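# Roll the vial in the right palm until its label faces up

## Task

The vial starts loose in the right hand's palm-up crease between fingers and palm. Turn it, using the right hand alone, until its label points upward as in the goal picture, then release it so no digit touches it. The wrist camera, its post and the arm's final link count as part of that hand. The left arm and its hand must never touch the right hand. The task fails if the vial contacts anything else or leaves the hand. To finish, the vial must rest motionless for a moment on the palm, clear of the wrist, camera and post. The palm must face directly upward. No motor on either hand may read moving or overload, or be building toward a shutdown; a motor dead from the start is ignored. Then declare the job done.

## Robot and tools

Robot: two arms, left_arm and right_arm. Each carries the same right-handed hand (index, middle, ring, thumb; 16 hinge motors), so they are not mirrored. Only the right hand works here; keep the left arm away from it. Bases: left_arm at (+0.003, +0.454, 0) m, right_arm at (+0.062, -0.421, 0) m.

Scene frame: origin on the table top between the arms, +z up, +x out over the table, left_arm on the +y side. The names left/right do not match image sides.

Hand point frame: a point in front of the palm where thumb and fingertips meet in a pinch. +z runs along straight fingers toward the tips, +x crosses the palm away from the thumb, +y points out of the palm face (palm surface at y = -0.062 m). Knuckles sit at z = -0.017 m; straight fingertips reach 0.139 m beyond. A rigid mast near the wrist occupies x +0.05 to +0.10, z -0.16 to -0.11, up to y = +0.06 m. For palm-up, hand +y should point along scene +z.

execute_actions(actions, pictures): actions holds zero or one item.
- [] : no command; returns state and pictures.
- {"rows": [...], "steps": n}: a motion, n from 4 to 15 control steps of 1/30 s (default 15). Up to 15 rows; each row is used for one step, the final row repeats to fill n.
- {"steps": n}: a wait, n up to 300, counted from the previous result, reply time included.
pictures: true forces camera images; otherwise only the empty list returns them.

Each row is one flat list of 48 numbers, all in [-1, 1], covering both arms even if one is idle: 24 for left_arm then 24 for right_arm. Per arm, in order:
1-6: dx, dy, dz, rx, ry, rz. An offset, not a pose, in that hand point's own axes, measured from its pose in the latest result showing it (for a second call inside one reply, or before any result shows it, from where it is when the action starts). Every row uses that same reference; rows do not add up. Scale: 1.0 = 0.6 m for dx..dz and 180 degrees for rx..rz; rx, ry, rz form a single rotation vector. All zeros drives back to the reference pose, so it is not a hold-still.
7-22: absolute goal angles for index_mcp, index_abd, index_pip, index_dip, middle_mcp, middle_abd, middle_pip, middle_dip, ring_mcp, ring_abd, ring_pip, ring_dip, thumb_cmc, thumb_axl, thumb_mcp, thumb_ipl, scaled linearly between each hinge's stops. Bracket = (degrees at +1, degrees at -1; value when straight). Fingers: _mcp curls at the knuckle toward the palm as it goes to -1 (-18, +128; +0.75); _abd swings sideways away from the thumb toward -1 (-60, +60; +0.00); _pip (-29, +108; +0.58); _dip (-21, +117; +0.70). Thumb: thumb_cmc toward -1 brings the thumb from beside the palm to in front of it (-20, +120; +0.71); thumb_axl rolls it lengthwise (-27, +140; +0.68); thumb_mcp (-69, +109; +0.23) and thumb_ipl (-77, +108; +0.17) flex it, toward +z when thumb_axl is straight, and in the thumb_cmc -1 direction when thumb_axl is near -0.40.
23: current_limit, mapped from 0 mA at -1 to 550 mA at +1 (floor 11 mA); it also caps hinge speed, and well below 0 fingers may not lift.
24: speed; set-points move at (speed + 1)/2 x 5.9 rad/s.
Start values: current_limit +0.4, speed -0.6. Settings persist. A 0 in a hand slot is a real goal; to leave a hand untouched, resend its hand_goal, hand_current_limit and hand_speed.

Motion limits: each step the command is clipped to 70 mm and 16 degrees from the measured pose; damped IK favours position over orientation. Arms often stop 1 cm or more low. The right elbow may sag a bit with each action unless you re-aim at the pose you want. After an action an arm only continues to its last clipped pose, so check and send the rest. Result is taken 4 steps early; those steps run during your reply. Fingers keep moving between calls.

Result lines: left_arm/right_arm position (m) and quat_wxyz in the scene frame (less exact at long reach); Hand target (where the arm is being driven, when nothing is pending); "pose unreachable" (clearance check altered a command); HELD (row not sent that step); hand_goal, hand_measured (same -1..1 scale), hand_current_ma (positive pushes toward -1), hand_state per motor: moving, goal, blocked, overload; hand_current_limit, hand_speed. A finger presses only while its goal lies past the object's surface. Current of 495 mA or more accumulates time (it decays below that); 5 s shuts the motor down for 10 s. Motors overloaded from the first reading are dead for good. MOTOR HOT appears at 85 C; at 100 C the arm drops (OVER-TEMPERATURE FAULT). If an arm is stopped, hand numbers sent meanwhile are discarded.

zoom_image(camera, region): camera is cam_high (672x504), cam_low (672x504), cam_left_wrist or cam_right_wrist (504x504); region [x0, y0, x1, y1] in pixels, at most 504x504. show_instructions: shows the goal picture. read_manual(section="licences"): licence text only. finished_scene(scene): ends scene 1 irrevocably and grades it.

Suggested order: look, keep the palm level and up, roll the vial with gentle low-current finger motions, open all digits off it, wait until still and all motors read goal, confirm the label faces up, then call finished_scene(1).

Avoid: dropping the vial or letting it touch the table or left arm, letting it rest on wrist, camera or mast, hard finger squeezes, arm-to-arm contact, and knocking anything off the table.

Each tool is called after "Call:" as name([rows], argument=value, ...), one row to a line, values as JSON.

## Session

Call:
show_instructions()

Call:
execute_actions(actions=[])

Reference images for this scene: goal picture from the wrist camera place.

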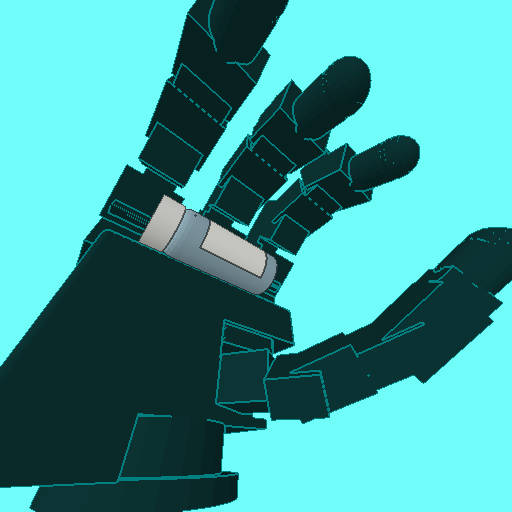

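Scene clock: 0.00 s of 4800.00 s.
left_arm: end_effector_position=(+0.3872, +0.8022, +0.5763) hand_goal=(+0.754, +0.000, +0.576, +0.696, +0.754, +0.000, +0.576, +0.696, +0.754, +0.000, +0.576, +0.696, +0.714, +0.678, +0.226, +0.168) hand_measured=(+0.754, +0.000, +0.576, +0.696, +0.754, +0.000, +0.576, +0.696, +0.754, +0.000, +0.576, +0.696, +0.714, +0.678, +0.226, +0.168) hand_current_ma=(+0, +0, +0, +0, +0, +0, +0, +0, +0, +0, +0, +0, +0, +0, +0, +0) hand_state=(goal, goal, goal, goal, goal, goal, goal, goal, goal, goal, goal, goal, goal, goal, goal, goal) hand_current_limit=0.40 hand_speed=-0.60 end_effector_quat_wxyz=(+0.267, +0.270, +0.652, +0.656) | right_arm: end_effector_position=(+0.4291, -0.0955, +0.4048) hand_goal=(+0.046, +0.000, -0.008, +0.280, +0.046, +0.000, -0.008, +0.280, +0.046, +0.000, -0.008, +0.280, -0.104, +0.266, +0.032, -0.018) hand_measured=(+0.062, +0.000, -0.006, +0.282, +0.062, +0.000, -0.006, +0.282, +0.062, +0.000, -0.006, +0.282, -0.088, +0.270, +0.034, -0.016) hand_current_ma=(+83, +0, +13, +13, +83, +0, +13, +13, +90, +0, +14, +12, +82, +30, +13, +11) hand_state=(goal, goal, goal, goal, goal, goal, goal, goal, goal, goal, goal, goal, goal, goal, goal, goal) hand_current_limit=0.40 hand_speed=-0.60 end_effector_quat_wxyz=(+0.292, +0.299, +0.632, +0.653)
Joint positions: left_arm=[ 0.66   1.038  1.037  0.005 -0.015  0.007] | right_arm=[1.02  1.104 0.6   0.526 0.104 0.02 ]
Joint velocities: left_arm=[ 0.005 -0.024 -0.012  0.002 -0.037 -0.007] | right_arm=[-0.005 -0.034 -0.027 -0.012  0.007  0.095]
Hand target (left_arm): +0.382, +0.797, +0.605; +0.274, +0.263, +0.635, +0.673
Hand target (right_arm): +0.430, -0.094, +0.423; +0.295, +0.295, +0.620, +0.664
camera_calibration (this result's frames):
cam_left_wrist: T_world_to_cam=[[0.52159, -0.56124, 0.642615, -0.0920017], [-0.223378, -0.816743, -0.532008, 0.994181], [0.823436, 0.133944, -0.551374, 0.012814], [0, 0, 0, 1]] pos_world=[0.259514, 0.758639, 0.5951]
cam_right_wrist: T_world_to_cam=[[0.451625, -0.666618, 0.593005, -0.469052], [-0.317551, -0.741225, -0.591394, 0.256611], [0.833784, 0.0787792, -0.546441, -0.00894971], [0, 0, 0, 1]] pos_world=[0.300785, -0.121767, 0.425019]

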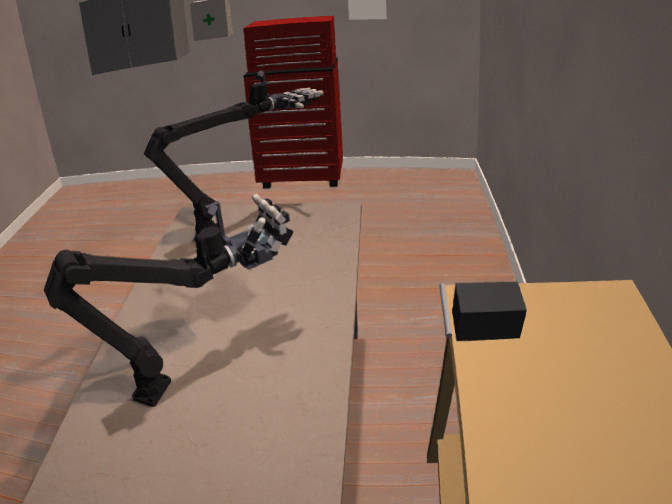

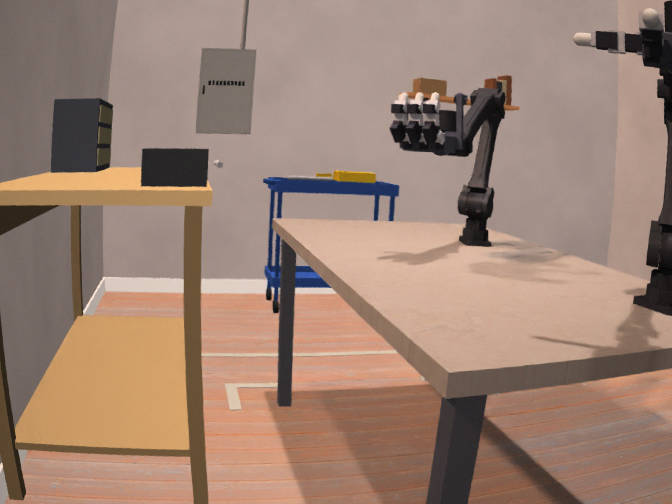

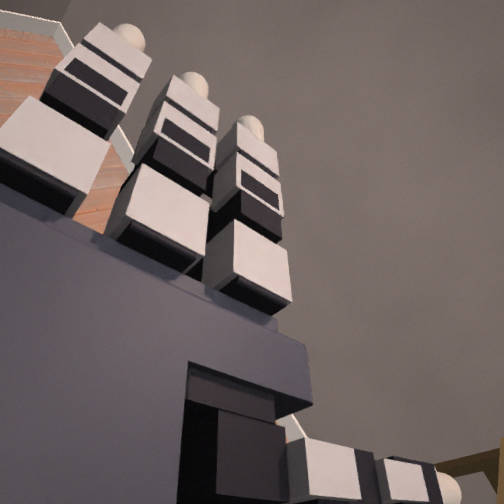

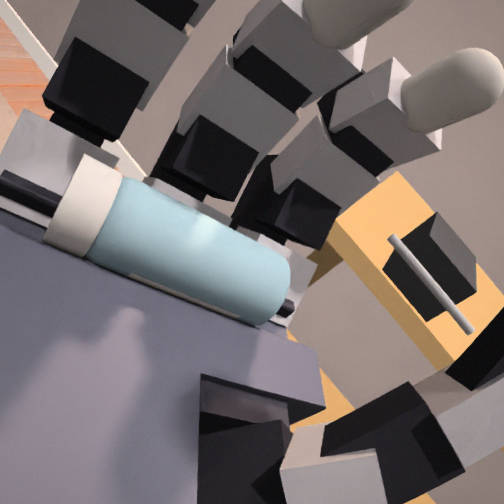

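Call:
zoom_image(camera="cam_right_wrist", region=[30, 120, 310, 360])

Region (30, 120, 310, 360) of cam_right_wrist's 504x504 image, scaled by 1.800, with more detail than that image has; it fills the top 432 rows of this view, and the rest is white.

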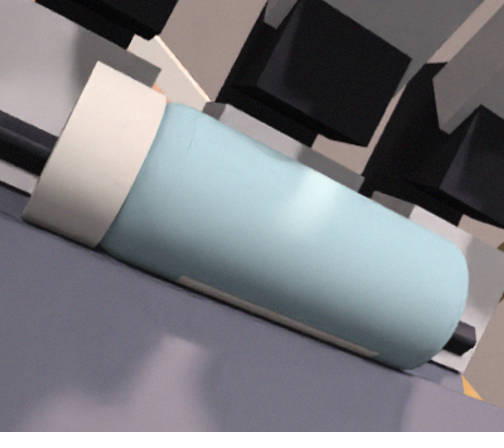

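Call:
execute_actions(actions=[])

Scene clock: 3.37 s of 4800.00 s.
left_arm: end_effector_position=(+0.3872, +0.8022, +0.5763) hand_goal=(+0.754, +0.000, +0.576, +0.696, +0.754, +0.000, +0.576, +0.696, +0.754, +0.000, +0.576, +0.696, +0.714, +0.678, +0.226, +0.168) hand_measured=(+0.764, +0.000, +0.576, +0.696, +0.764, +0.000, +0.576, +0.696, +0.764, +0.000, +0.576, +0.696, +0.724, +0.678, +0.226, +0.168) hand_current_ma=(+56, +0, +4, +0, +52, +0, +4, +0, +55, +0, +4, +0, +53, -4, -1, -2) hand_state=(goal, goal, goal, goal, goal, goal, goal, goal, goal, goal, goal, goal, goal, goal, goal, goal) hand_current_limit=0.40 hand_speed=-0.60 end_effector_quat_wxyz=(+0.267, +0.270, +0.652, +0.656) | right_arm: end_effector_position=(+0.4291, -0.0955, +0.4048) hand_goal=(+0.046, +0.000, -0.008, +0.280, +0.046, +0.000, -0.008, +0.280, +0.046, +0.000, -0.008, +0.280, -0.104, +0.266, +0.032, -0.018) hand_measured=(+0.062, +0.000, -0.006, +0.282, +0.062, +0.000, -0.006, +0.282, +0.062, +0.000, -0.006, +0.282, -0.088, +0.270, +0.034, -0.016) hand_current_ma=(+83, +0, +13, +13, +83, +0, +13, +13, +90, +0, +14, +12, +82, +30, +13, +11) hand_state=(goal, goal, goal, goal, goal, goal, goal, goal, goal, goal, goal, goal, goal, goal, goal, goal) hand_current_limit=0.40 hand_speed=-0.60 end_effector_quat_wxyz=(+0.292, +0.299, +0.632, +0.653)
Joint positions: left_arm=[ 0.66   1.038  1.037  0.005 -0.015  0.007] | right_arm=[1.02  1.104 0.6   0.526 0.104 0.02 ]
Joint velocities: left_arm=[-0.005  0.005  0.022  0.027  0.037  0.037] | right_arm=[-0.005 -0.024 -0.002  0.002 -0.066 -0.007]
Hand target (left_arm): +0.382, +0.797, +0.605; +0.274, +0.263, +0.635, +0.673
Hand target (right_arm): +0.430, -0.094, +0.423; +0.295, +0.295, +0.620, +0.664
Kept back: nothing.
Steps of this call (steps 1 to 90: nothing new was sent; then 0.37 s passed at rest). Readings (end_effector_position | what the end effector reports):
1: left_arm (+0.3872, +0.8022, +0.5763) | right_arm (+0.4291, -0.0955, +0.4048) | left_arm hand_goal=(+0.754, +0.000, +0.576, +0.696, +0.754, +0.000, +0.576, +0.696, +0.754, +0.000, +0.576, +0.696, +0.714, +0.678, +0.226, +0.168) hand_measured=(+0.754, +0.000, +0.576, +0.696, +0.754, +0.000, +0.576, +0.696, +0.754, +0.000, +0.576, +0.696, +0.714, +0.678, +0.226, +0.168) hand_current_ma=(+0, +0, +0, +0, +0, +0, +0, +0, +0, +0, +0, +0, +0, +0, +0, +0) hand_state=(moving, goal, moving, moving, moving, goal, moving, moving, moving, goal, moving, moving, moving, moving, moving, moving) hand_current_limit=0.40 hand_speed=-0.60 | right_arm hand_goal=(+0.046, +0.000, -0.008, +0.280, +0.046, +0.000, -0.008, +0.280, +0.046, +0.000, -0.008, +0.280, -0.104, +0.266, +0.032, -0.018) hand_measured=(+0.062, +0.000, -0.006, +0.282, +0.062, +0.000, -0.006, +0.282, +0.062, +0.000, -0.006, +0.282, -0.088, +0.270, +0.034, -0.016) hand_current_ma=(+83, +0, +13, +13, +83, +0, +13, +13, +90, +0, +14, +12, +82, +30, +13, +11) hand_state=(moving, goal, moving, moving, moving, goal, moving, moving, moving, goal, moving, moving, moving, moving, moving, moving) hand_current_limit=0.40 hand_speed=-0.60
2: left_arm (+0.3872, +0.8022, +0.5763) | right_arm (+0.4291, -0.0955, +0.4048) | left_arm hand_goal=(+0.754, +0.000, +0.576, +0.696, +0.754, +0.000, +0.576, +0.696, +0.754, +0.000, +0.576, +0.696, +0.714, +0.678, +0.226, +0.168) hand_measured=(+0.758, +0.000, +0.576, +0.696, +0.756, +0.000, +0.576, +0.696, +0.756, +0.000, +0.576, +0.696, +0.718, +0.678, +0.226, +0.168) hand_current_ma=(+49, +0, +5, +0, +46, +0, +5, +0, +48, +0, +5, +0, +50, -5, -1, -2) hand_state=(moving, goal, goal, goal, moving, goal, goal, goal, moving, goal, goal, goal, moving, goal, goal, goal) hand_current_limit=0.40 hand_speed=-0.60 | right_arm hand_goal=(+0.046, +0.000, -0.008, +0.280, +0.046, +0.000, -0.008, +0.280, +0.046, +0.000, -0.008, +0.280, -0.104, +0.266, +0.032, -0.018) hand_measured=(+0.062, +0.000, -0.006, +0.282, +0.062, +0.000, -0.006, +0.282, +0.062, +0.000, -0.006, +0.282, -0.088, +0.270, +0.034, -0.016) hand_current_ma=(+83, +0, +13, +13, +83, +0, +13, +13, +90, +0, +14, +12, +82, +30, +13, +11) hand_state=(goal, goal, goal, goal, goal, goal, goal, goal, goal, goal, goal, goal, goal, goal, goal, goal) hand_current_limit=0.40 hand_speed=-0.60
4: left_arm (+0.3872, +0.8022, +0.5763) | right_arm (+0.4291, -0.0955, +0.4048) | left_arm hand_goal=(+0.754, +0.000, +0.576, +0.696, +0.754, +0.000, +0.576, +0.696, +0.754, +0.000, +0.576, +0.696, +0.714, +0.678, +0.226, +0.168) hand_measured=(+0.764, +0.000, +0.576, +0.696, +0.762, +0.000, +0.576, +0.696, +0.762, +0.000, +0.576, +0.696, +0.722, +0.678, +0.226, +0.168) hand_current_ma=(+58, +0, +4, +0, +53, +0, +4, +0, +56, +0, +4, +0, +53, -4, -1, -2) hand_state=(moving, goal, goal, goal, moving, goal, goal, goal, moving, goal, goal, goal, moving, goal, goal, goal) hand_current_limit=0.40 hand_speed=-0.60 | right_arm hand_goal=(+0.046, +0.000, -0.008, +0.280, +0.046, +0.000, -0.008, +0.280, +0.046, +0.000, -0.008, +0.280, -0.104, +0.266, +0.032, -0.018) hand_measured=(+0.062, +0.000, -0.006, +0.282, +0.062, +0.000, -0.006, +0.282, +0.062, +0.000, -0.006, +0.282, -0.088, +0.270, +0.034, -0.016) hand_current_ma=(+83, +0, +13, +13, +83, +0, +13, +13, +90, +0, +14, +12, +82, +30, +13, +11) hand_state=(goal, goal, goal, goal, goal, goal, goal, goal, goal, goal, goal, goal, goal, goal, goal, goal) hand_current_limit=0.40 hand_speed=-0.60
8: left_arm (+0.3872, +0.8022, +0.5763) | right_arm (+0.4291, -0.0955, +0.4048) | left_arm hand_goal=(+0.754, +0.000, +0.576, +0.696, +0.754, +0.000, +0.576, +0.696, +0.754, +0.000, +0.576, +0.696, +0.714, +0.678, +0.226, +0.168) hand_measured=(+0.764, +0.000, +0.576, +0.696, +0.764, +0.000, +0.576, +0.696, +0.764, +0.000, +0.576, +0.696, +0.724, +0.678, +0.226, +0.168) hand_current_ma=(+55, +0, +4, +0, +51, +0, +4, +0, +54, +0, +4, +0, +52, -4, -1, -2) hand_state=(goal, goal, goal, goal, goal, goal, goal, goal, goal, goal, goal, goal, goal, goal, goal, goal) hand_current_limit=0.40 hand_speed=-0.60 | right_arm hand_goal=(+0.046, +0.000, -0.008, +0.280, +0.046, +0.000, -0.008, +0.280, +0.046, +0.000, -0.008, +0.280, -0.104, +0.266, +0.032, -0.018) hand_measured=(+0.062, +0.000, -0.006, +0.282, +0.062, +0.000, -0.006, +0.282, +0.062, +0.000, -0.006, +0.282, -0.088, +0.270, +0.034, -0.016) hand_current_ma=(+83, +0, +13, +13, +83, +0, +13, +13, +90, +0, +14, +12, +82, +30, +13, +11) hand_state=(goal, goal, goal, goal, goal, goal, goal, goal, goal, goal, goal, goal, goal, goal, goal, goal) hand_current_limit=0.40 hand_speed=-0.60
90: the state above
camera_calibration (this result's frames):
cam_left_wrist: T_world_to_cam=[[0.52159, -0.56124, 0.642615, -0.0920017], [-0.223378, -0.816743, -0.532008, 0.994181], [0.823436, 0.133944, -0.551374, 0.012814], [0, 0, 0, 1]] pos_world=[0.259514, 0.758639, 0.5951]
cam_right_wrist: T_world_to_cam=[[0.451625, -0.666618, 0.593005, -0.469052], [-0.317551, -0.741225, -0.591394, 0.256611], [0.833784, 0.0787792, -0.546441, -0.00894971], [0, 0, 0, 1]] pos_world=[0.300785, -0.121767, 0.425019]

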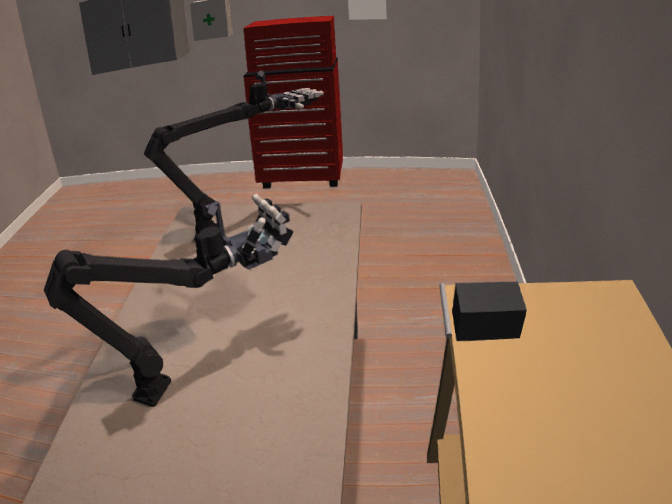

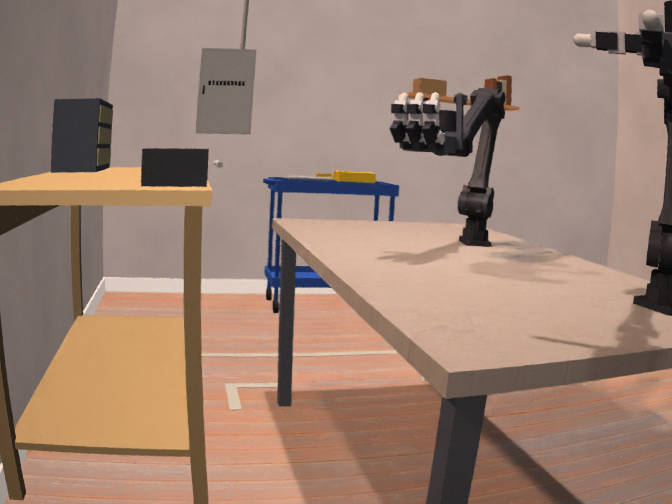

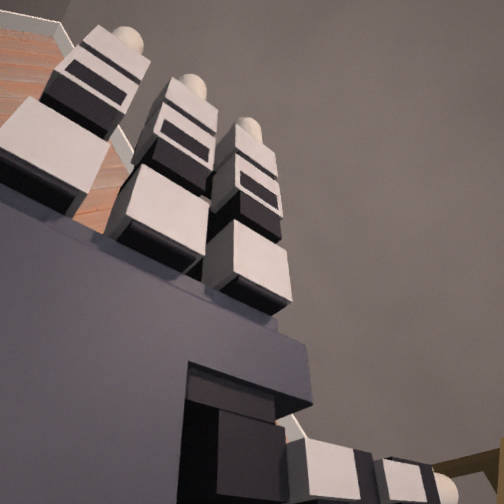

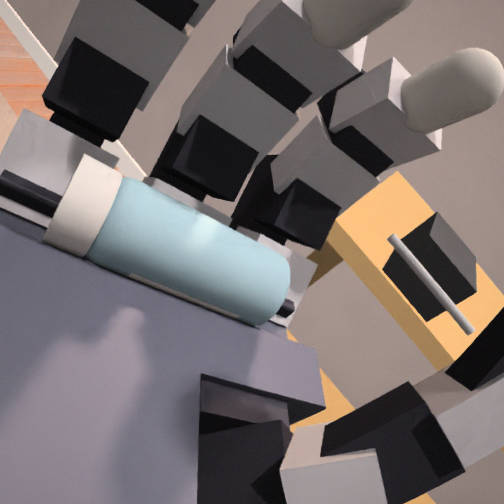

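Call:
execute_actions([
  {"rows": [[0,0.0478,-0.0121,-0.0165,0,0,0.754,0,0.576,0.696,0.754,0,0.576,0.696,0.754,0,0.576,0.696,0.714,0.678,0.226,0.168,0.4,-0.6,0.0016,0.0303,0.0034,-0.0107,0,0.0012,0.046,0,-0.008,0.28,0.24,0,-0.9,-0.07,0.046,0,-0.008,0.28,-0.104,0.266,0.032,-0.018,0.75,-0.1]], "steps": 15},
])

Call:
execute_actions([
  {"rows": [[0,0.0478,-0.0121,-0.0165,0,0,0.754,0,0.576,0.696,0.754,0,0.576,0.696,0.754,0,0.576,0.696,0.714,0.678,0.226,0.168,0.4,-0.6,0.0016,0.0303,0.0034,-0.0107,0,0.0012,0.03,0,-0.008,0.28,0.24,0,-0.9,-0.07,0.04,0,-0.008,0.28,-0.104,0.266,0.032,-0.018,0.75,-0.1],[0,0.0478,-0.0121,-0.0165,0,0,0.754,0,0.576,0.696,0.754,0,0.576,0.696,0.754,0,0.576,0.696,0.714,0.678,0.226,0.168,0.4,-0.6,0.0016,0.0303,0.0034,-0.0107,0,0.0012,0.015,0,-0.008,0.28,0.24,0,-0.9,-0.07,0.035,0,-0.008,0.28,-0.104,0.266,0.032,-0.018,0.75,-0.1],[0,0.0478,-0.0121,-0.0165,0,0,0.754,0,0.576,0.696,0.754,0,0.576,0.696,0.754,0,0.576,0.696,0.714,0.678,0.226,0.168,0.4,-0.6,0.0016,0.0303,0.0034,-0.0107,0,0.0012,0.0,0,-0.008,0.28,0.24,0,-0.9,-0.07,0.03,0,-0.008,0.28,-0.104,0.266,0.032,-0.018,0.75,-0.1],[0,0.0478,-0.0121,-0.0165,0,0,0.754,0,0.576,0.696,0.754,0,0.576,0.696,0.754,0,0.576,0.696,0.714,0.678,0.226,0.168,0.4,-0.6,0.0016,0.0303,0.0034,-0.0107,0,0.0012,-0.015,0,-0.008,0.28,0.24,0,-0.9,-0.07,0.025,0,-0.008,0.28,-0.104,0.266,0.032,-0.018,0.75,-0.1],[0,0.0478,-0.0121,-0.0165,0,0,0.754,0,0.576,0.696,0.754,0,0.576,0.696,0.754,0,0.576,0.696,0.714,0.678,0.226,0.168,0.4,-0.6,0.0016,0.0303,0.0034,-0.0107,0,0.0012,-0.03,0,-0.008,0.28,0.24,0,-1,-0.07,0.02,0,-0.008,0.28,-0.104,0.266,0.032,-0.018,0.28,-0.6],[0,0.0478,-0.0121,-0.0165,0,0,0.754,0,0.576,0.696,0.754,0,0.576,0.696,0.754,0,0.576,0.696,0.714,0.678,0.226,0.168,0.4,-0.6,0.0016,0.0303,0.0034,-0.0107,0,0.0012,-0.045,0,-0.008,0.28,0.24,0,-1,-0.07,0.015,0,-0.008,0.28,-0.104,0.266,0.032,-0.018,0.28,-0.6]], "steps": 10},
])

Call:
execute_actions([
  {"steps": 8},
], pictures=true)

Scene clock: 10.20 s of 4800.00 s.
left_arm: end_effector_position=(+0.3872, +0.8022, +0.5763) hand_goal=(+0.754, +0.000, +0.576, +0.696, +0.754, +0.000, +0.576, +0.696, +0.754, +0.000, +0.576, +0.696, +0.714, +0.678, +0.226, +0.168) hand_measured=(+0.764, +0.000, +0.576, +0.696, +0.764, +0.000, +0.576, +0.696, +0.764, +0.000, +0.576, +0.696, +0.724, +0.678, +0.226, +0.168) hand_current_ma=(+56, +0, +4, +0, +52, +0, +4, +0, +55, +0, +4, +0, +53, -4, -1, -2) hand_state=(goal, goal, goal, goal, goal, goal, goal, goal, goal, goal, goal, goal, goal, goal, goal, goal) hand_current_limit=0.40 hand_speed=-0.60 end_effector_quat_wxyz=(+0.267, +0.270, +0.652, +0.656) | right_arm: end_effector_position=(+0.4291, -0.0955, +0.4048) hand_goal=(+0.046, +0.000, -0.008, +0.280, +0.240, +0.000, -0.900, -0.070, +0.046, +0.000, -0.008, +0.280, -0.104, +0.266, +0.032, -0.018) hand_measured=(+0.062, +0.000, -0.006, +0.282, +0.244, +0.000, -0.424, -0.064, +0.062, +0.000, -0.006, +0.282, -0.088, +0.270, +0.034, -0.016) hand_current_ma=(+83, +0, +13, +13, +27, +0, +61, +3, +90, +0, +14, +12, +82, +30, +13, +11) hand_state=(goal, goal, goal, goal, goal, goal, moving, moving, goal, goal, goal, goal, goal, goal, goal, goal) hand_current_limit=0.75 hand_speed=-0.10 end_effector_quat_wxyz=(+0.292, +0.299, +0.632, +0.653)
Joint positions: left_arm=[ 0.66   1.038  1.037  0.005 -0.015  0.007] | right_arm=[1.02  1.104 0.6   0.526 0.104 0.02 ]
Joint velocities: left_arm=[-0.005 -0.005 -0.017 -0.002 -0.007 -0.037] | right_arm=[-0.015 -0.005  0.012 -0.022 -0.037  0.007]
Steps of this call (steps 1 to 90: nothing new was sent; then 3.47 s passed at rest; steps 91 to 101: the first 11 steps of this action). Readings (end_effector_position | what the end effector reports):
91: left_arm (+0.3872, +0.8022, +0.5763) | right_arm (+0.4291, -0.0955, +0.4048) | left_arm hand_goal=(+0.754, +0.000, +0.576, +0.696, +0.754, +0.000, +0.576, +0.696, +0.754, +0.000, +0.576, +0.696, +0.714, +0.678, +0.226, +0.168) hand_measured=(+0.764, +0.000, +0.576, +0.696, +0.764, +0.000, +0.576, +0.696, +0.764, +0.000, +0.576, +0.696, +0.724, +0.678, +0.226, +0.168) hand_current_ma=(+56, +0, +4, +0, +52, +0, +4, +0, +55, +0, +4, +0, +53, -4, -1, -2) hand_state=(goal, goal, goal, goal, goal, goal, goal, goal, goal, goal, goal, goal, goal, goal, goal, goal) hand_current_limit=0.40 hand_speed=-0.60 | right_arm hand_goal=(+0.046, +0.000, -0.008, +0.280, +0.240, +0.000, -0.900, -0.070, +0.046, +0.000, -0.008, +0.280, -0.104, +0.266, +0.032, -0.018) hand_measured=(+0.062, +0.000, -0.006, +0.282, +0.062, +0.000, -0.006, +0.282, +0.062, +0.000, -0.006, +0.282, -0.088, +0.270, +0.034, -0.016) hand_current_ma=(+83, +0, +13, +13, +83, +0, +13, +13, +90, +0, +14, +12, +82, +30, +13, +11) hand_state=(goal, goal, goal, goal, moving, goal, moving, moving, goal, goal, goal, goal, goal, goal, goal, goal) hand_current_limit=0.75 hand_speed=-0.10
92: left_arm (+0.3872, +0.8022, +0.5763) | right_arm (+0.4291, -0.0955, +0.4048) | left_arm hand_goal=(+0.754, +0.000, +0.576, +0.696, +0.754, +0.000, +0.576, +0.696, +0.754, +0.000, +0.576, +0.696, +0.714, +0.678, +0.226, +0.168) hand_measured=(+0.764, +0.000, +0.576, +0.696, +0.764, +0.000, +0.576, +0.696, +0.764, +0.000, +0.576, +0.696, +0.724, +0.678, +0.226, +0.168) hand_current_ma=(+56, +0, +4, +0, +52, +0, +4, +0, +55, +0, +4, +0, +53, -4, -1, -2) hand_state=(goal, goal, goal, goal, goal, goal, goal, goal, goal, goal, goal, goal, goal, goal, goal, goal) hand_current_limit=0.40 hand_speed=-0.60 | right_arm hand_goal=(+0.046, +0.000, -0.008, +0.280, +0.240, +0.000, -0.900, -0.070, +0.046, +0.000, -0.008, +0.280, -0.104, +0.266, +0.032, -0.018) hand_measured=(+0.062, +0.000, -0.006, +0.282, +0.066, +0.000, -0.012, +0.278, +0.062, +0.000, -0.006, +0.282, -0.088, +0.270, +0.034, -0.016) hand_current_ma=(+83, +0, +13, +13, -143, +0, +184, +196, +90, +0, +14, +12, +82, +30, +13, +11) hand_state=(goal, goal, goal, goal, moving, goal, moving, moving, goal, goal, goal, goal, goal, goal, goal, goal) hand_current_limit=0.75 hand_speed=-0.10
94: left_arm (+0.3872, +0.8022, +0.5763) | right_arm (+0.4291, -0.0955, +0.4048) | left_arm hand_goal=(+0.754, +0.000, +0.576, +0.696, +0.754, +0.000, +0.576, +0.696, +0.754, +0.000, +0.576, +0.696, +0.714, +0.678, +0.226, +0.168) hand_measured=(+0.764, +0.000, +0.576, +0.696, +0.764, +0.000, +0.576, +0.696, +0.764, +0.000, +0.576, +0.696, +0.724, +0.678, +0.226, +0.168) hand_current_ma=(+56, +0, +4, +0, +52, +0, +4, +0, +55, +0, +4, +0, +53, -4, -1, -2) hand_state=(goal, goal, goal, goal, goal, goal, goal, goal, goal, goal, goal, goal, goal, goal, goal, goal) hand_current_limit=0.40 hand_speed=-0.60 | right_arm hand_goal=(+0.046, +0.000, -0.008, +0.280, +0.240, +0.000, -0.900, -0.070, +0.046, +0.000, -0.008, +0.280, -0.104, +0.266, +0.032, -0.018) hand_measured=(+0.062, +0.000, -0.006, +0.282, +0.144, +0.000, -0.092, +0.196, +0.062, +0.000, -0.006, +0.282, -0.088, +0.270, +0.034, -0.016) hand_current_ma=(+83, +0, +13, +13, -57, +0, +123, +125, +90, +0, +14, +12, +82, +30, +13, +11) hand_state=(goal, goal, goal, goal, moving, goal, moving, moving, goal, goal, goal, goal, goal, goal, goal, goal) hand_current_limit=0.75 hand_speed=-0.10
98: left_arm (+0.3872, +0.8022, +0.5763) | right_arm (+0.4291, -0.0955, +0.4048) | left_arm hand_goal=(+0.754, +0.000, +0.576, +0.696, +0.754, +0.000, +0.576, +0.696, +0.754, +0.000, +0.576, +0.696, +0.714, +0.678, +0.226, +0.168) hand_measured=(+0.764, +0.000, +0.576, +0.696, +0.764, +0.000, +0.576, +0.696, +0.764, +0.000, +0.576, +0.696, +0.724, +0.678, +0.226, +0.168) hand_current_ma=(+56, +0, +4, +0, +52, +0, +4, +0, +55, +0, +4, +0, +53, -4, -1, -2) hand_state=(goal, goal, goal, goal, goal, goal, goal, goal, goal, goal, goal, goal, goal, goal, goal, goal) hand_current_limit=0.40 hand_speed=-0.60 | right_arm hand_goal=(+0.046, +0.000, -0.008, +0.280, +0.240, +0.000, -0.900, -0.070, +0.046, +0.000, -0.008, +0.280, -0.104, +0.266, +0.032, -0.018) hand_measured=(+0.062, +0.000, -0.006, +0.282, +0.244, +0.000, -0.280, +0.008, +0.062, +0.000, -0.006, +0.282, -0.088, +0.270, +0.034, -0.016) hand_current_ma=(+83, +0, +13, +13, +33, +0, +85, +90, +90, +0, +14, +12, +82, +30, +13, +11) hand_state=(goal, goal, goal, goal, moving, goal, moving, moving, goal, goal, goal, goal, goal, goal, goal, goal) hand_current_limit=0.75 hand_speed=-0.10
101: the state above

Scene clock: 10.53 s of 4800.00 s.
left_arm: end_effector_position=(+0.3872, +0.8022, +0.5763) hand_goal=(+0.754, +0.000, +0.576, +0.696, +0.754, +0.000, +0.576, +0.696, +0.754, +0.000, +0.576, +0.696, +0.714, +0.678, +0.226, +0.168) hand_measured=(+0.764, +0.000, +0.576, +0.696, +0.764, +0.000, +0.576, +0.696, +0.764, +0.000, +0.576, +0.696, +0.724, +0.678, +0.226, +0.168) hand_current_ma=(+56, +0, +4, +0, +52, +0, +4, +0, +55, +0, +4, +0, +53, -4, -1, -2) hand_state=(goal, goal, goal, goal, goal, goal, goal, goal, goal, goal, goal, goal, goal, goal, goal, goal) hand_current_limit=0.40 hand_speed=-0.60 end_effector_quat_wxyz=(+0.267, +0.270, +0.652, +0.656) | right_arm: end_effector_position=(+0.4291, -0.0955, +0.4048) hand_goal=(-0.044, +0.000, -0.008, +0.280, +0.240, +0.000, -1.000, -0.070, +0.016, +0.000, -0.008, +0.280, -0.104, +0.266, +0.032, -0.018) hand_measured=(+0.008, +0.000, -0.006, +0.282, +0.244, +0.000, -0.886, -0.068, +0.046, +0.000, -0.006, +0.282, -0.088, +0.270, +0.034, -0.016) hand_current_ma=(+102, +0, +13, +13, +27, +0, +42, +12, +101, +0, +14, +12, +82, +30, +13, +11) hand_state=(moving, goal, goal, goal, goal, goal, moving, goal, moving, goal, goal, goal, goal, goal, goal, goal) hand_current_limit=0.28 hand_speed=-0.60 end_effector_quat_wxyz=(+0.292, +0.299, +0.632, +0.653)
Joint positions: left_arm=[ 0.66   1.038  1.037  0.005 -0.015  0.007] | right_arm=[1.02  1.104 0.6   0.526 0.104 0.02 ]
Joint velocities: left_arm=[-0.015  0.015 -0.002 -0.002  0.007 -0.051] | right_arm=[-0.015 -0.015 -0.002 -0.007 -0.037 -0.007]
Off your previous action's commanded pose (left_arm): 0.030 m, 3 deg at its last step (step 4 of this call).
Off your previous action's commanded pose (right_arm): 0.018 m, 2 deg at its last step (step 4 of this call).
Steps of this call (steps 1 to 4: the last 4 steps of your previous action; steps 5 to 10: the first 6 steps of this action, its rows measured from where the robot was after step 4). Readings (end_effector_position | what the end effector reports):
4: left_arm (+0.3872, +0.8022, +0.5763) | right_arm (+0.4291, -0.0955, +0.4048) | left_arm hand_goal=(+0.754, +0.000, +0.576, +0.696, +0.754, +0.000, +0.576, +0.696, +0.754, +0.000, +0.576, +0.696, +0.714, +0.678, +0.226, +0.168) hand_measured=(+0.764, +0.000, +0.576, +0.696, +0.764, +0.000, +0.576, +0.696, +0.764, +0.000, +0.576, +0.696, +0.724, +0.678, +0.226, +0.168) hand_current_ma=(+56, +0, +4, +0, +52, +0, +4, +0, +55, +0, +4, +0, +53, -4, -1, -2) hand_state=(goal, goal, goal, goal, goal, goal, goal, goal, goal, goal, goal, goal, goal, goal, goal, goal) hand_current_limit=0.40 hand_speed=-0.60 | right_arm hand_goal=(+0.046, +0.000, -0.008, +0.280, +0.240, +0.000, -0.900, -0.070, +0.046, +0.000, -0.008, +0.280, -0.104, +0.266, +0.032, -0.018) hand_measured=(+0.062, +0.000, -0.006, +0.282, +0.244, +0.000, -0.614, -0.068, +0.062, +0.000, -0.006, +0.282, -0.088, +0.270, +0.034, -0.016) hand_current_ma=(+83, +0, +13, +13, +27, +0, +63, +12, +90, +0, +14, +12, +82, +30, +13, +11) hand_state=(goal, goal, goal, goal, goal, goal, moving, goal, goal, goal, goal, goal, goal, goal, goal, goal) hand_current_limit=0.75 hand_speed=-0.10
5: left_arm (+0.3872, +0.8022, +0.5763) | right_arm (+0.4291, -0.0955, +0.4048) | left_arm hand_goal=(+0.754, +0.000, +0.576, +0.696, +0.754, +0.000, +0.576, +0.696, +0.754, +0.000, +0.576, +0.696, +0.714, +0.678, +0.226, +0.168) hand_measured=(+0.764, +0.000, +0.576, +0.696, +0.764, +0.000, +0.576, +0.696, +0.764, +0.000, +0.576, +0.696, +0.724, +0.678, +0.226, +0.168) hand_current_ma=(+56, +0, +4, +0, +52, +0, +4, +0, +55, +0, +4, +0, +53, -4, -1, -2) hand_state=(goal, goal, goal, goal, goal, goal, goal, goal, goal, goal, goal, goal, goal, goal, goal, goal) hand_current_limit=0.40 hand_speed=-0.60 | right_arm hand_goal=(+0.030, +0.000, -0.008, +0.280, +0.240, +0.000, -0.900, -0.070, +0.040, +0.000, -0.008, +0.280, -0.104, +0.266, +0.032, -0.018) hand_measured=(+0.062, +0.000, -0.006, +0.282, +0.244, +0.000, -0.662, -0.068, +0.062, +0.000, -0.006, +0.282, -0.088, +0.270, +0.034, -0.016) hand_current_ma=(+83, +0, +13, +13, +27, +0, +66, +12, +90, +0, +14, +12, +82, +30, +13, +11) hand_state=(moving, goal, goal, goal, goal, goal, moving, goal, moving, goal, goal, goal, goal, goal, goal, goal) hand_current_limit=0.75 hand_speed=-0.10
6: left_arm (+0.3872, +0.8022, +0.5763) | right_arm (+0.4291, -0.0955, +0.4048) | left_arm hand_goal=(+0.754, +0.000, +0.576, +0.696, +0.754, +0.000, +0.576, +0.696, +0.754, +0.000, +0.576, +0.696, +0.714, +0.678, +0.226, +0.168) hand_measured=(+0.764, +0.000, +0.576, +0.696, +0.764, +0.000, +0.576, +0.696, +0.764, +0.000, +0.576, +0.696, +0.724, +0.678, +0.226, +0.168) hand_current_ma=(+56, +0, +4, +0, +52, +0, +4, +0, +55, +0, +4, +0, +53, -4, -1, -2) hand_state=(goal, goal, goal, goal, goal, goal, goal, goal, goal, goal, goal, goal, goal, goal, goal, goal) hand_current_limit=0.40 hand_speed=-0.60 | right_arm hand_goal=(+0.016, +0.000, -0.008, +0.280, +0.240, +0.000, -0.900, -0.070, +0.036, +0.000, -0.008, +0.280, -0.104, +0.266, +0.032, -0.018) hand_measured=(+0.060, +0.000, -0.006, +0.282, +0.244, +0.000, -0.710, -0.068, +0.062, +0.000, -0.006, +0.282, -0.088, +0.270, +0.034, -0.016) hand_current_ma=(+135, +0, +13, +13, +27, +0, +62, +12, +111, +0, +14, +12, +82, +30, +13, +11) hand_state=(moving, goal, goal, goal, goal, goal, moving, goal, moving, goal, goal, goal, goal, goal, goal, goal) hand_current_limit=0.75 hand_speed=-0.10
8: left_arm (+0.3872, +0.8022, +0.5763) | right_arm (+0.4291, -0.0955, +0.4048) | left_arm hand_goal=(+0.754, +0.000, +0.576, +0.696, +0.754, +0.000, +0.576, +0.696, +0.754, +0.000, +0.576, +0.696, +0.714, +0.678, +0.226, +0.168) hand_measured=(+0.764, +0.000, +0.576, +0.696, +0.764, +0.000, +0.576, +0.696, +0.764, +0.000, +0.576, +0.696, +0.724, +0.678, +0.226, +0.168) hand_current_ma=(+56, +0, +4, +0, +52, +0, +4, +0, +55, +0, +4, +0, +53, -4, -1, -2) hand_state=(goal, goal, goal, goal, goal, goal, goal, goal, goal, goal, goal, goal, goal, goal, goal, goal) hand_current_limit=0.40 hand_speed=-0.60 | right_arm hand_goal=(-0.014, +0.000, -0.008, +0.280, +0.240, +0.000, -0.900, -0.070, +0.026, +0.000, -0.008, +0.280, -0.104, +0.266, +0.032, -0.018) hand_measured=(+0.038, +0.000, -0.006, +0.282, +0.244, +0.000, -0.806, -0.068, +0.056, +0.000, -0.006, +0.282, -0.088, +0.270, +0.034, -0.016) hand_current_ma=(+111, +0, +13, +13, +27, +0, +62, +12, +105, +0, +14, +12, +82, +30, +13, +11) hand_state=(moving, goal, goal, goal, goal, goal, moving, goal, moving, goal, goal, goal, goal, goal, goal, goal) hand_current_limit=0.75 hand_speed=-0.10
10: the state above

Scene clock: 10.80 s of 4800.00 s.
left_arm: end_effector_position=(+0.3872, +0.8022, +0.5763) hand_goal=(+0.754, +0.000, +0.576, +0.696, +0.754, +0.000, +0.576, +0.696, +0.754, +0.000, +0.576, +0.696, +0.714, +0.678, +0.226, +0.168) hand_measured=(+0.764, +0.000, +0.576, +0.696, +0.764, +0.000, +0.576, +0.696, +0.764, +0.000, +0.576, +0.696, +0.724, +0.678, +0.226, +0.168) hand_current_ma=(+56, +0, +4, +0, +52, +0, +4, +0, +55, +0, +4, +0, +53, -4, -1, -2) hand_state=(goal, goal, goal, goal, goal, goal, goal, goal, goal, goal, goal, goal, goal, goal, goal, goal) hand_current_limit=0.40 hand_speed=-0.60 end_effector_quat_wxyz=(+0.267, +0.270, +0.652, +0.656) | right_arm: end_effector_position=(+0.4291, -0.0955, +0.4048) hand_goal=(-0.044, +0.000, -0.008, +0.280, +0.240, +0.000, -1.000, -0.070, +0.016, +0.000, -0.008, +0.280, -0.104, +0.266, +0.032, -0.018) hand_measured=(-0.030, +0.000, -0.006, +0.282, +0.248, +0.000, -0.970, -0.062, +0.032, +0.000, -0.006, +0.282, -0.088, +0.270, +0.034, -0.016) hand_current_ma=(+72, +0, +11, +13, +43, +0, +154, +39, +88, +0, +14, +12, +82, +30, +13, +11) hand_state=(goal, goal, goal, goal, goal, goal, blocked, goal, goal, goal, goal, goal, goal, goal, goal, goal) hand_current_limit=0.28 hand_speed=-0.60 end_effector_quat_wxyz=(+0.292, +0.299, +0.632, +0.653)
Joint positions: left_arm=[ 0.66   1.038  1.037  0.005 -0.015  0.007] | right_arm=[1.02  1.104 0.6   0.526 0.104 0.02 ]
Joint velocities: left_arm=[-0.005  0.015  0.007 -0.002 -0.022  0.051] | right_arm=[-0.005 -0.005 -0.007  0.002  0.037  0.007]
Hand target (left_arm): +0.381, +0.796, +0.604; +0.273, +0.263, +0.635, +0.673
Hand target (right_arm): +0.430, -0.095, +0.423; +0.295, +0.296, +0.620, +0.664
Off the commanded pose (left_arm): 0.030 m, 3 deg.
Off the commanded pose (right_arm): 0.018 m, 2 deg.
Kept back: nothing.
Steps of this call (steps 1 to 4: the last 4 steps of your previous action; steps 5 to 8: nothing new was sent). Readings (end_effector_position | what the end effector reports):
1: left_arm (+0.3872, +0.8022, +0.5763) | right_arm (+0.4291, -0.0955, +0.4048) | left_arm hand_goal=(+0.754, +0.000, +0.576, +0.696, +0.754, +0.000, +0.576, +0.696, +0.754, +0.000, +0.576, +0.696, +0.714, +0.678, +0.226, +0.168) hand_measured=(+0.764, +0.000, +0.576, +0.696, +0.764, +0.000, +0.576, +0.696, +0.764, +0.000, +0.576, +0.696, +0.724, +0.678, +0.226, +0.168) hand_current_ma=(+56, +0, +4, +0, +52, +0, +4, +0, +55, +0, +4, +0, +53, -4, -1, -2) hand_state=(goal, goal, goal, goal, goal, goal, goal, goal, goal, goal, goal, goal, goal, goal, goal, goal) hand_current_limit=0.40 hand_speed=-0.60 | right_arm hand_goal=(-0.044, +0.000, -0.008, +0.280, +0.240, +0.000, -1.000, -0.070, +0.016, +0.000, -0.008, +0.280, -0.104, +0.266, +0.032, -0.018) hand_measured=(-0.008, +0.000, -0.006, +0.282, +0.244, +0.000, -0.918, -0.068, +0.040, +0.000, -0.006, +0.282, -0.088, +0.270, +0.034, -0.016) hand_current_ma=(+93, +0, +13, +13, +27, +0, +43, +12, +94, +0, +14, +12, +82, +30, +13, +11) hand_state=(moving, goal, goal, goal, goal, goal, moving, goal, moving, goal, goal, goal, goal, goal, goal, goal) hand_current_limit=0.28 hand_speed=-0.60
2: left_arm (+0.3872, +0.8022, +0.5763) | right_arm (+0.4291, -0.0955, +0.4048) | left_arm hand_goal=(+0.754, +0.000, +0.576, +0.696, +0.754, +0.000, +0.576, +0.696, +0.754, +0.000, +0.576, +0.696, +0.714, +0.678, +0.226, +0.168) hand_measured=(+0.764, +0.000, +0.576, +0.696, +0.764, +0.000, +0.576, +0.696, +0.764, +0.000, +0.576, +0.696, +0.724, +0.678, +0.226, +0.168) hand_current_ma=(+56, +0, +4, +0, +52, +0, +4, +0, +55, +0, +4, +0, +53, -4, -1, -2) hand_state=(goal, goal, goal, goal, goal, goal, goal, goal, goal, goal, goal, goal, goal, goal, goal, goal) hand_current_limit=0.40 hand_speed=-0.60 | right_arm hand_goal=(-0.044, +0.000, -0.008, +0.280, +0.240, +0.000, -1.000, -0.070, +0.016, +0.000, -0.008, +0.280, -0.104, +0.266, +0.032, -0.018) hand_measured=(-0.022, +0.000, -0.006, +0.282, +0.244, +0.000, -0.952, -0.068, +0.036, +0.000, -0.006, +0.282, -0.088, +0.270, +0.034, -0.016) hand_current_ma=(+48, +0, +11, +13, +27, +0, +42, +12, +81, +0, +14, +12, +82, +30, +13, +11) hand_state=(moving, goal, goal, goal, goal, goal, moving, goal, moving, goal, goal, goal, goal, goal, goal, goal) hand_current_limit=0.28 hand_speed=-0.60
4: left_arm (+0.3872, +0.8022, +0.5763) | right_arm (+0.4291, -0.0955, +0.4048) | left_arm hand_goal=(+0.754, +0.000, +0.576, +0.696, +0.754, +0.000, +0.576, +0.696, +0.754, +0.000, +0.576, +0.696, +0.714, +0.678, +0.226, +0.168) hand_measured=(+0.764, +0.000, +0.576, +0.696, +0.764, +0.000, +0.576, +0.696, +0.764, +0.000, +0.576, +0.696, +0.724, +0.678, +0.226, +0.168) hand_current_ma=(+56, +0, +4, +0, +52, +0, +4, +0, +55, +0, +4, +0, +53, -4, -1, -2) hand_state=(goal, goal, goal, goal, goal, goal, goal, goal, goal, goal, goal, goal, goal, goal, goal, goal) hand_current_limit=0.40 hand_speed=-0.60 | right_arm hand_goal=(-0.044, +0.000, -0.008, +0.280, +0.240, +0.000, -1.000, -0.070, +0.016, +0.000, -0.008, +0.280, -0.104, +0.266, +0.032, -0.018) hand_measured=(-0.030, +0.000, -0.006, +0.282, +0.248, +0.000, -0.970, -0.062, +0.032, +0.000, -0.006, +0.282, -0.088, +0.270, +0.034, -0.016) hand_current_ma=(+68, +0, +11, +13, +45, +0, +155, +41, +87, +0, +14, +12, +82, +30, +13, +11) hand_state=(moving, goal, goal, goal, moving, goal, blocked, moving, goal, goal, goal, goal, goal, goal, goal, goal) hand_current_limit=0.28 hand_speed=-0.60
8: the state above
camera_calibration (this result's frames):
cam_left_wrist: T_world_to_cam=[[0.52159, -0.56124, 0.642615, -0.0920017], [-0.223378, -0.816743, -0.532008, 0.994181], [0.823436, 0.133944, -0.551374, 0.012814], [0, 0, 0, 1]] pos_world=[0.259514, 0.758639, 0.5951]
cam_right_wrist: T_world_to_cam=[[0.451625, -0.666618, 0.593005, -0.469052], [-0.317551, -0.741225, -0.591394, 0.256611], [0.833784, 0.0787792, -0.546441, -0.00894971], [0, 0, 0, 1]] pos_world=[0.300785, -0.121767, 0.425019]

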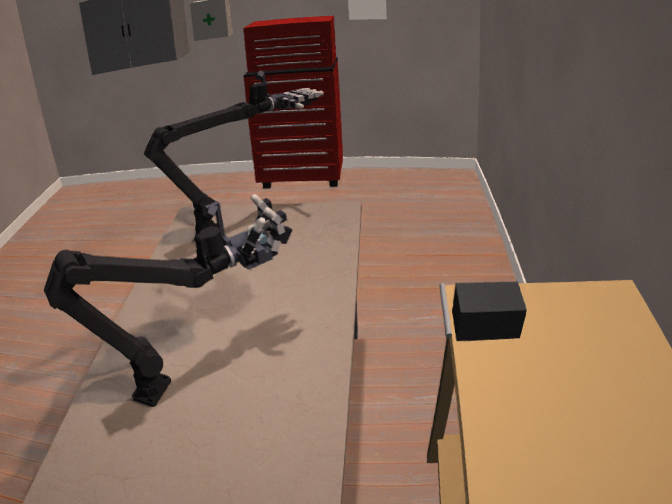

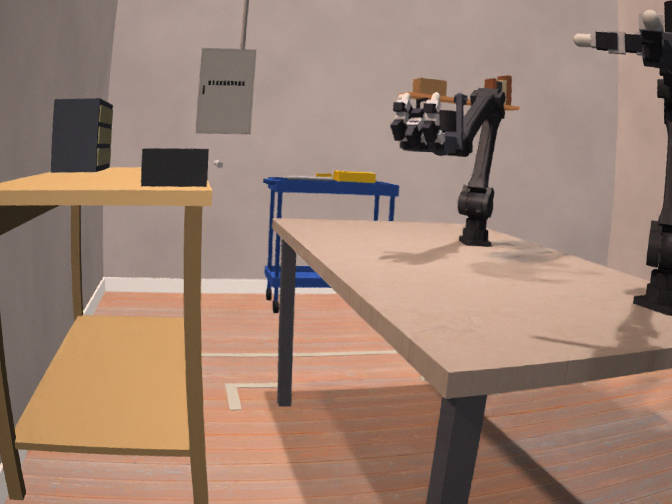

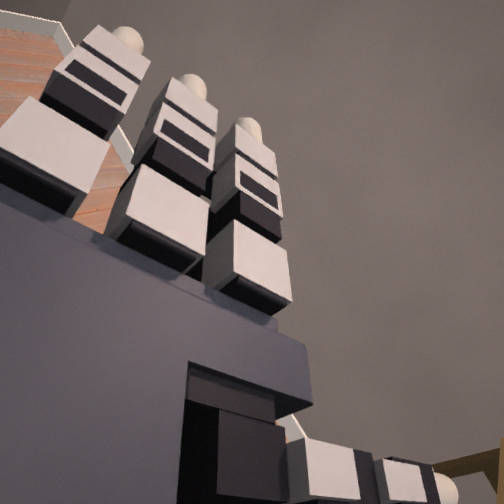

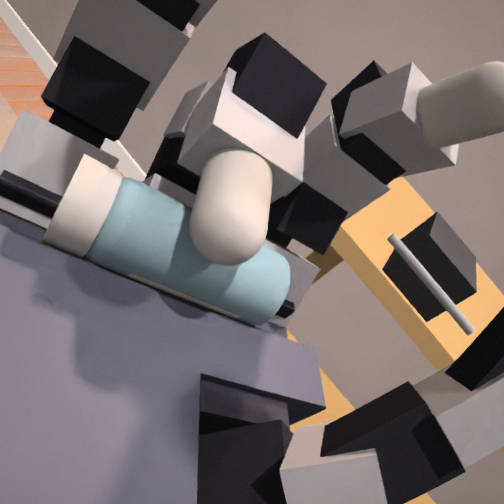

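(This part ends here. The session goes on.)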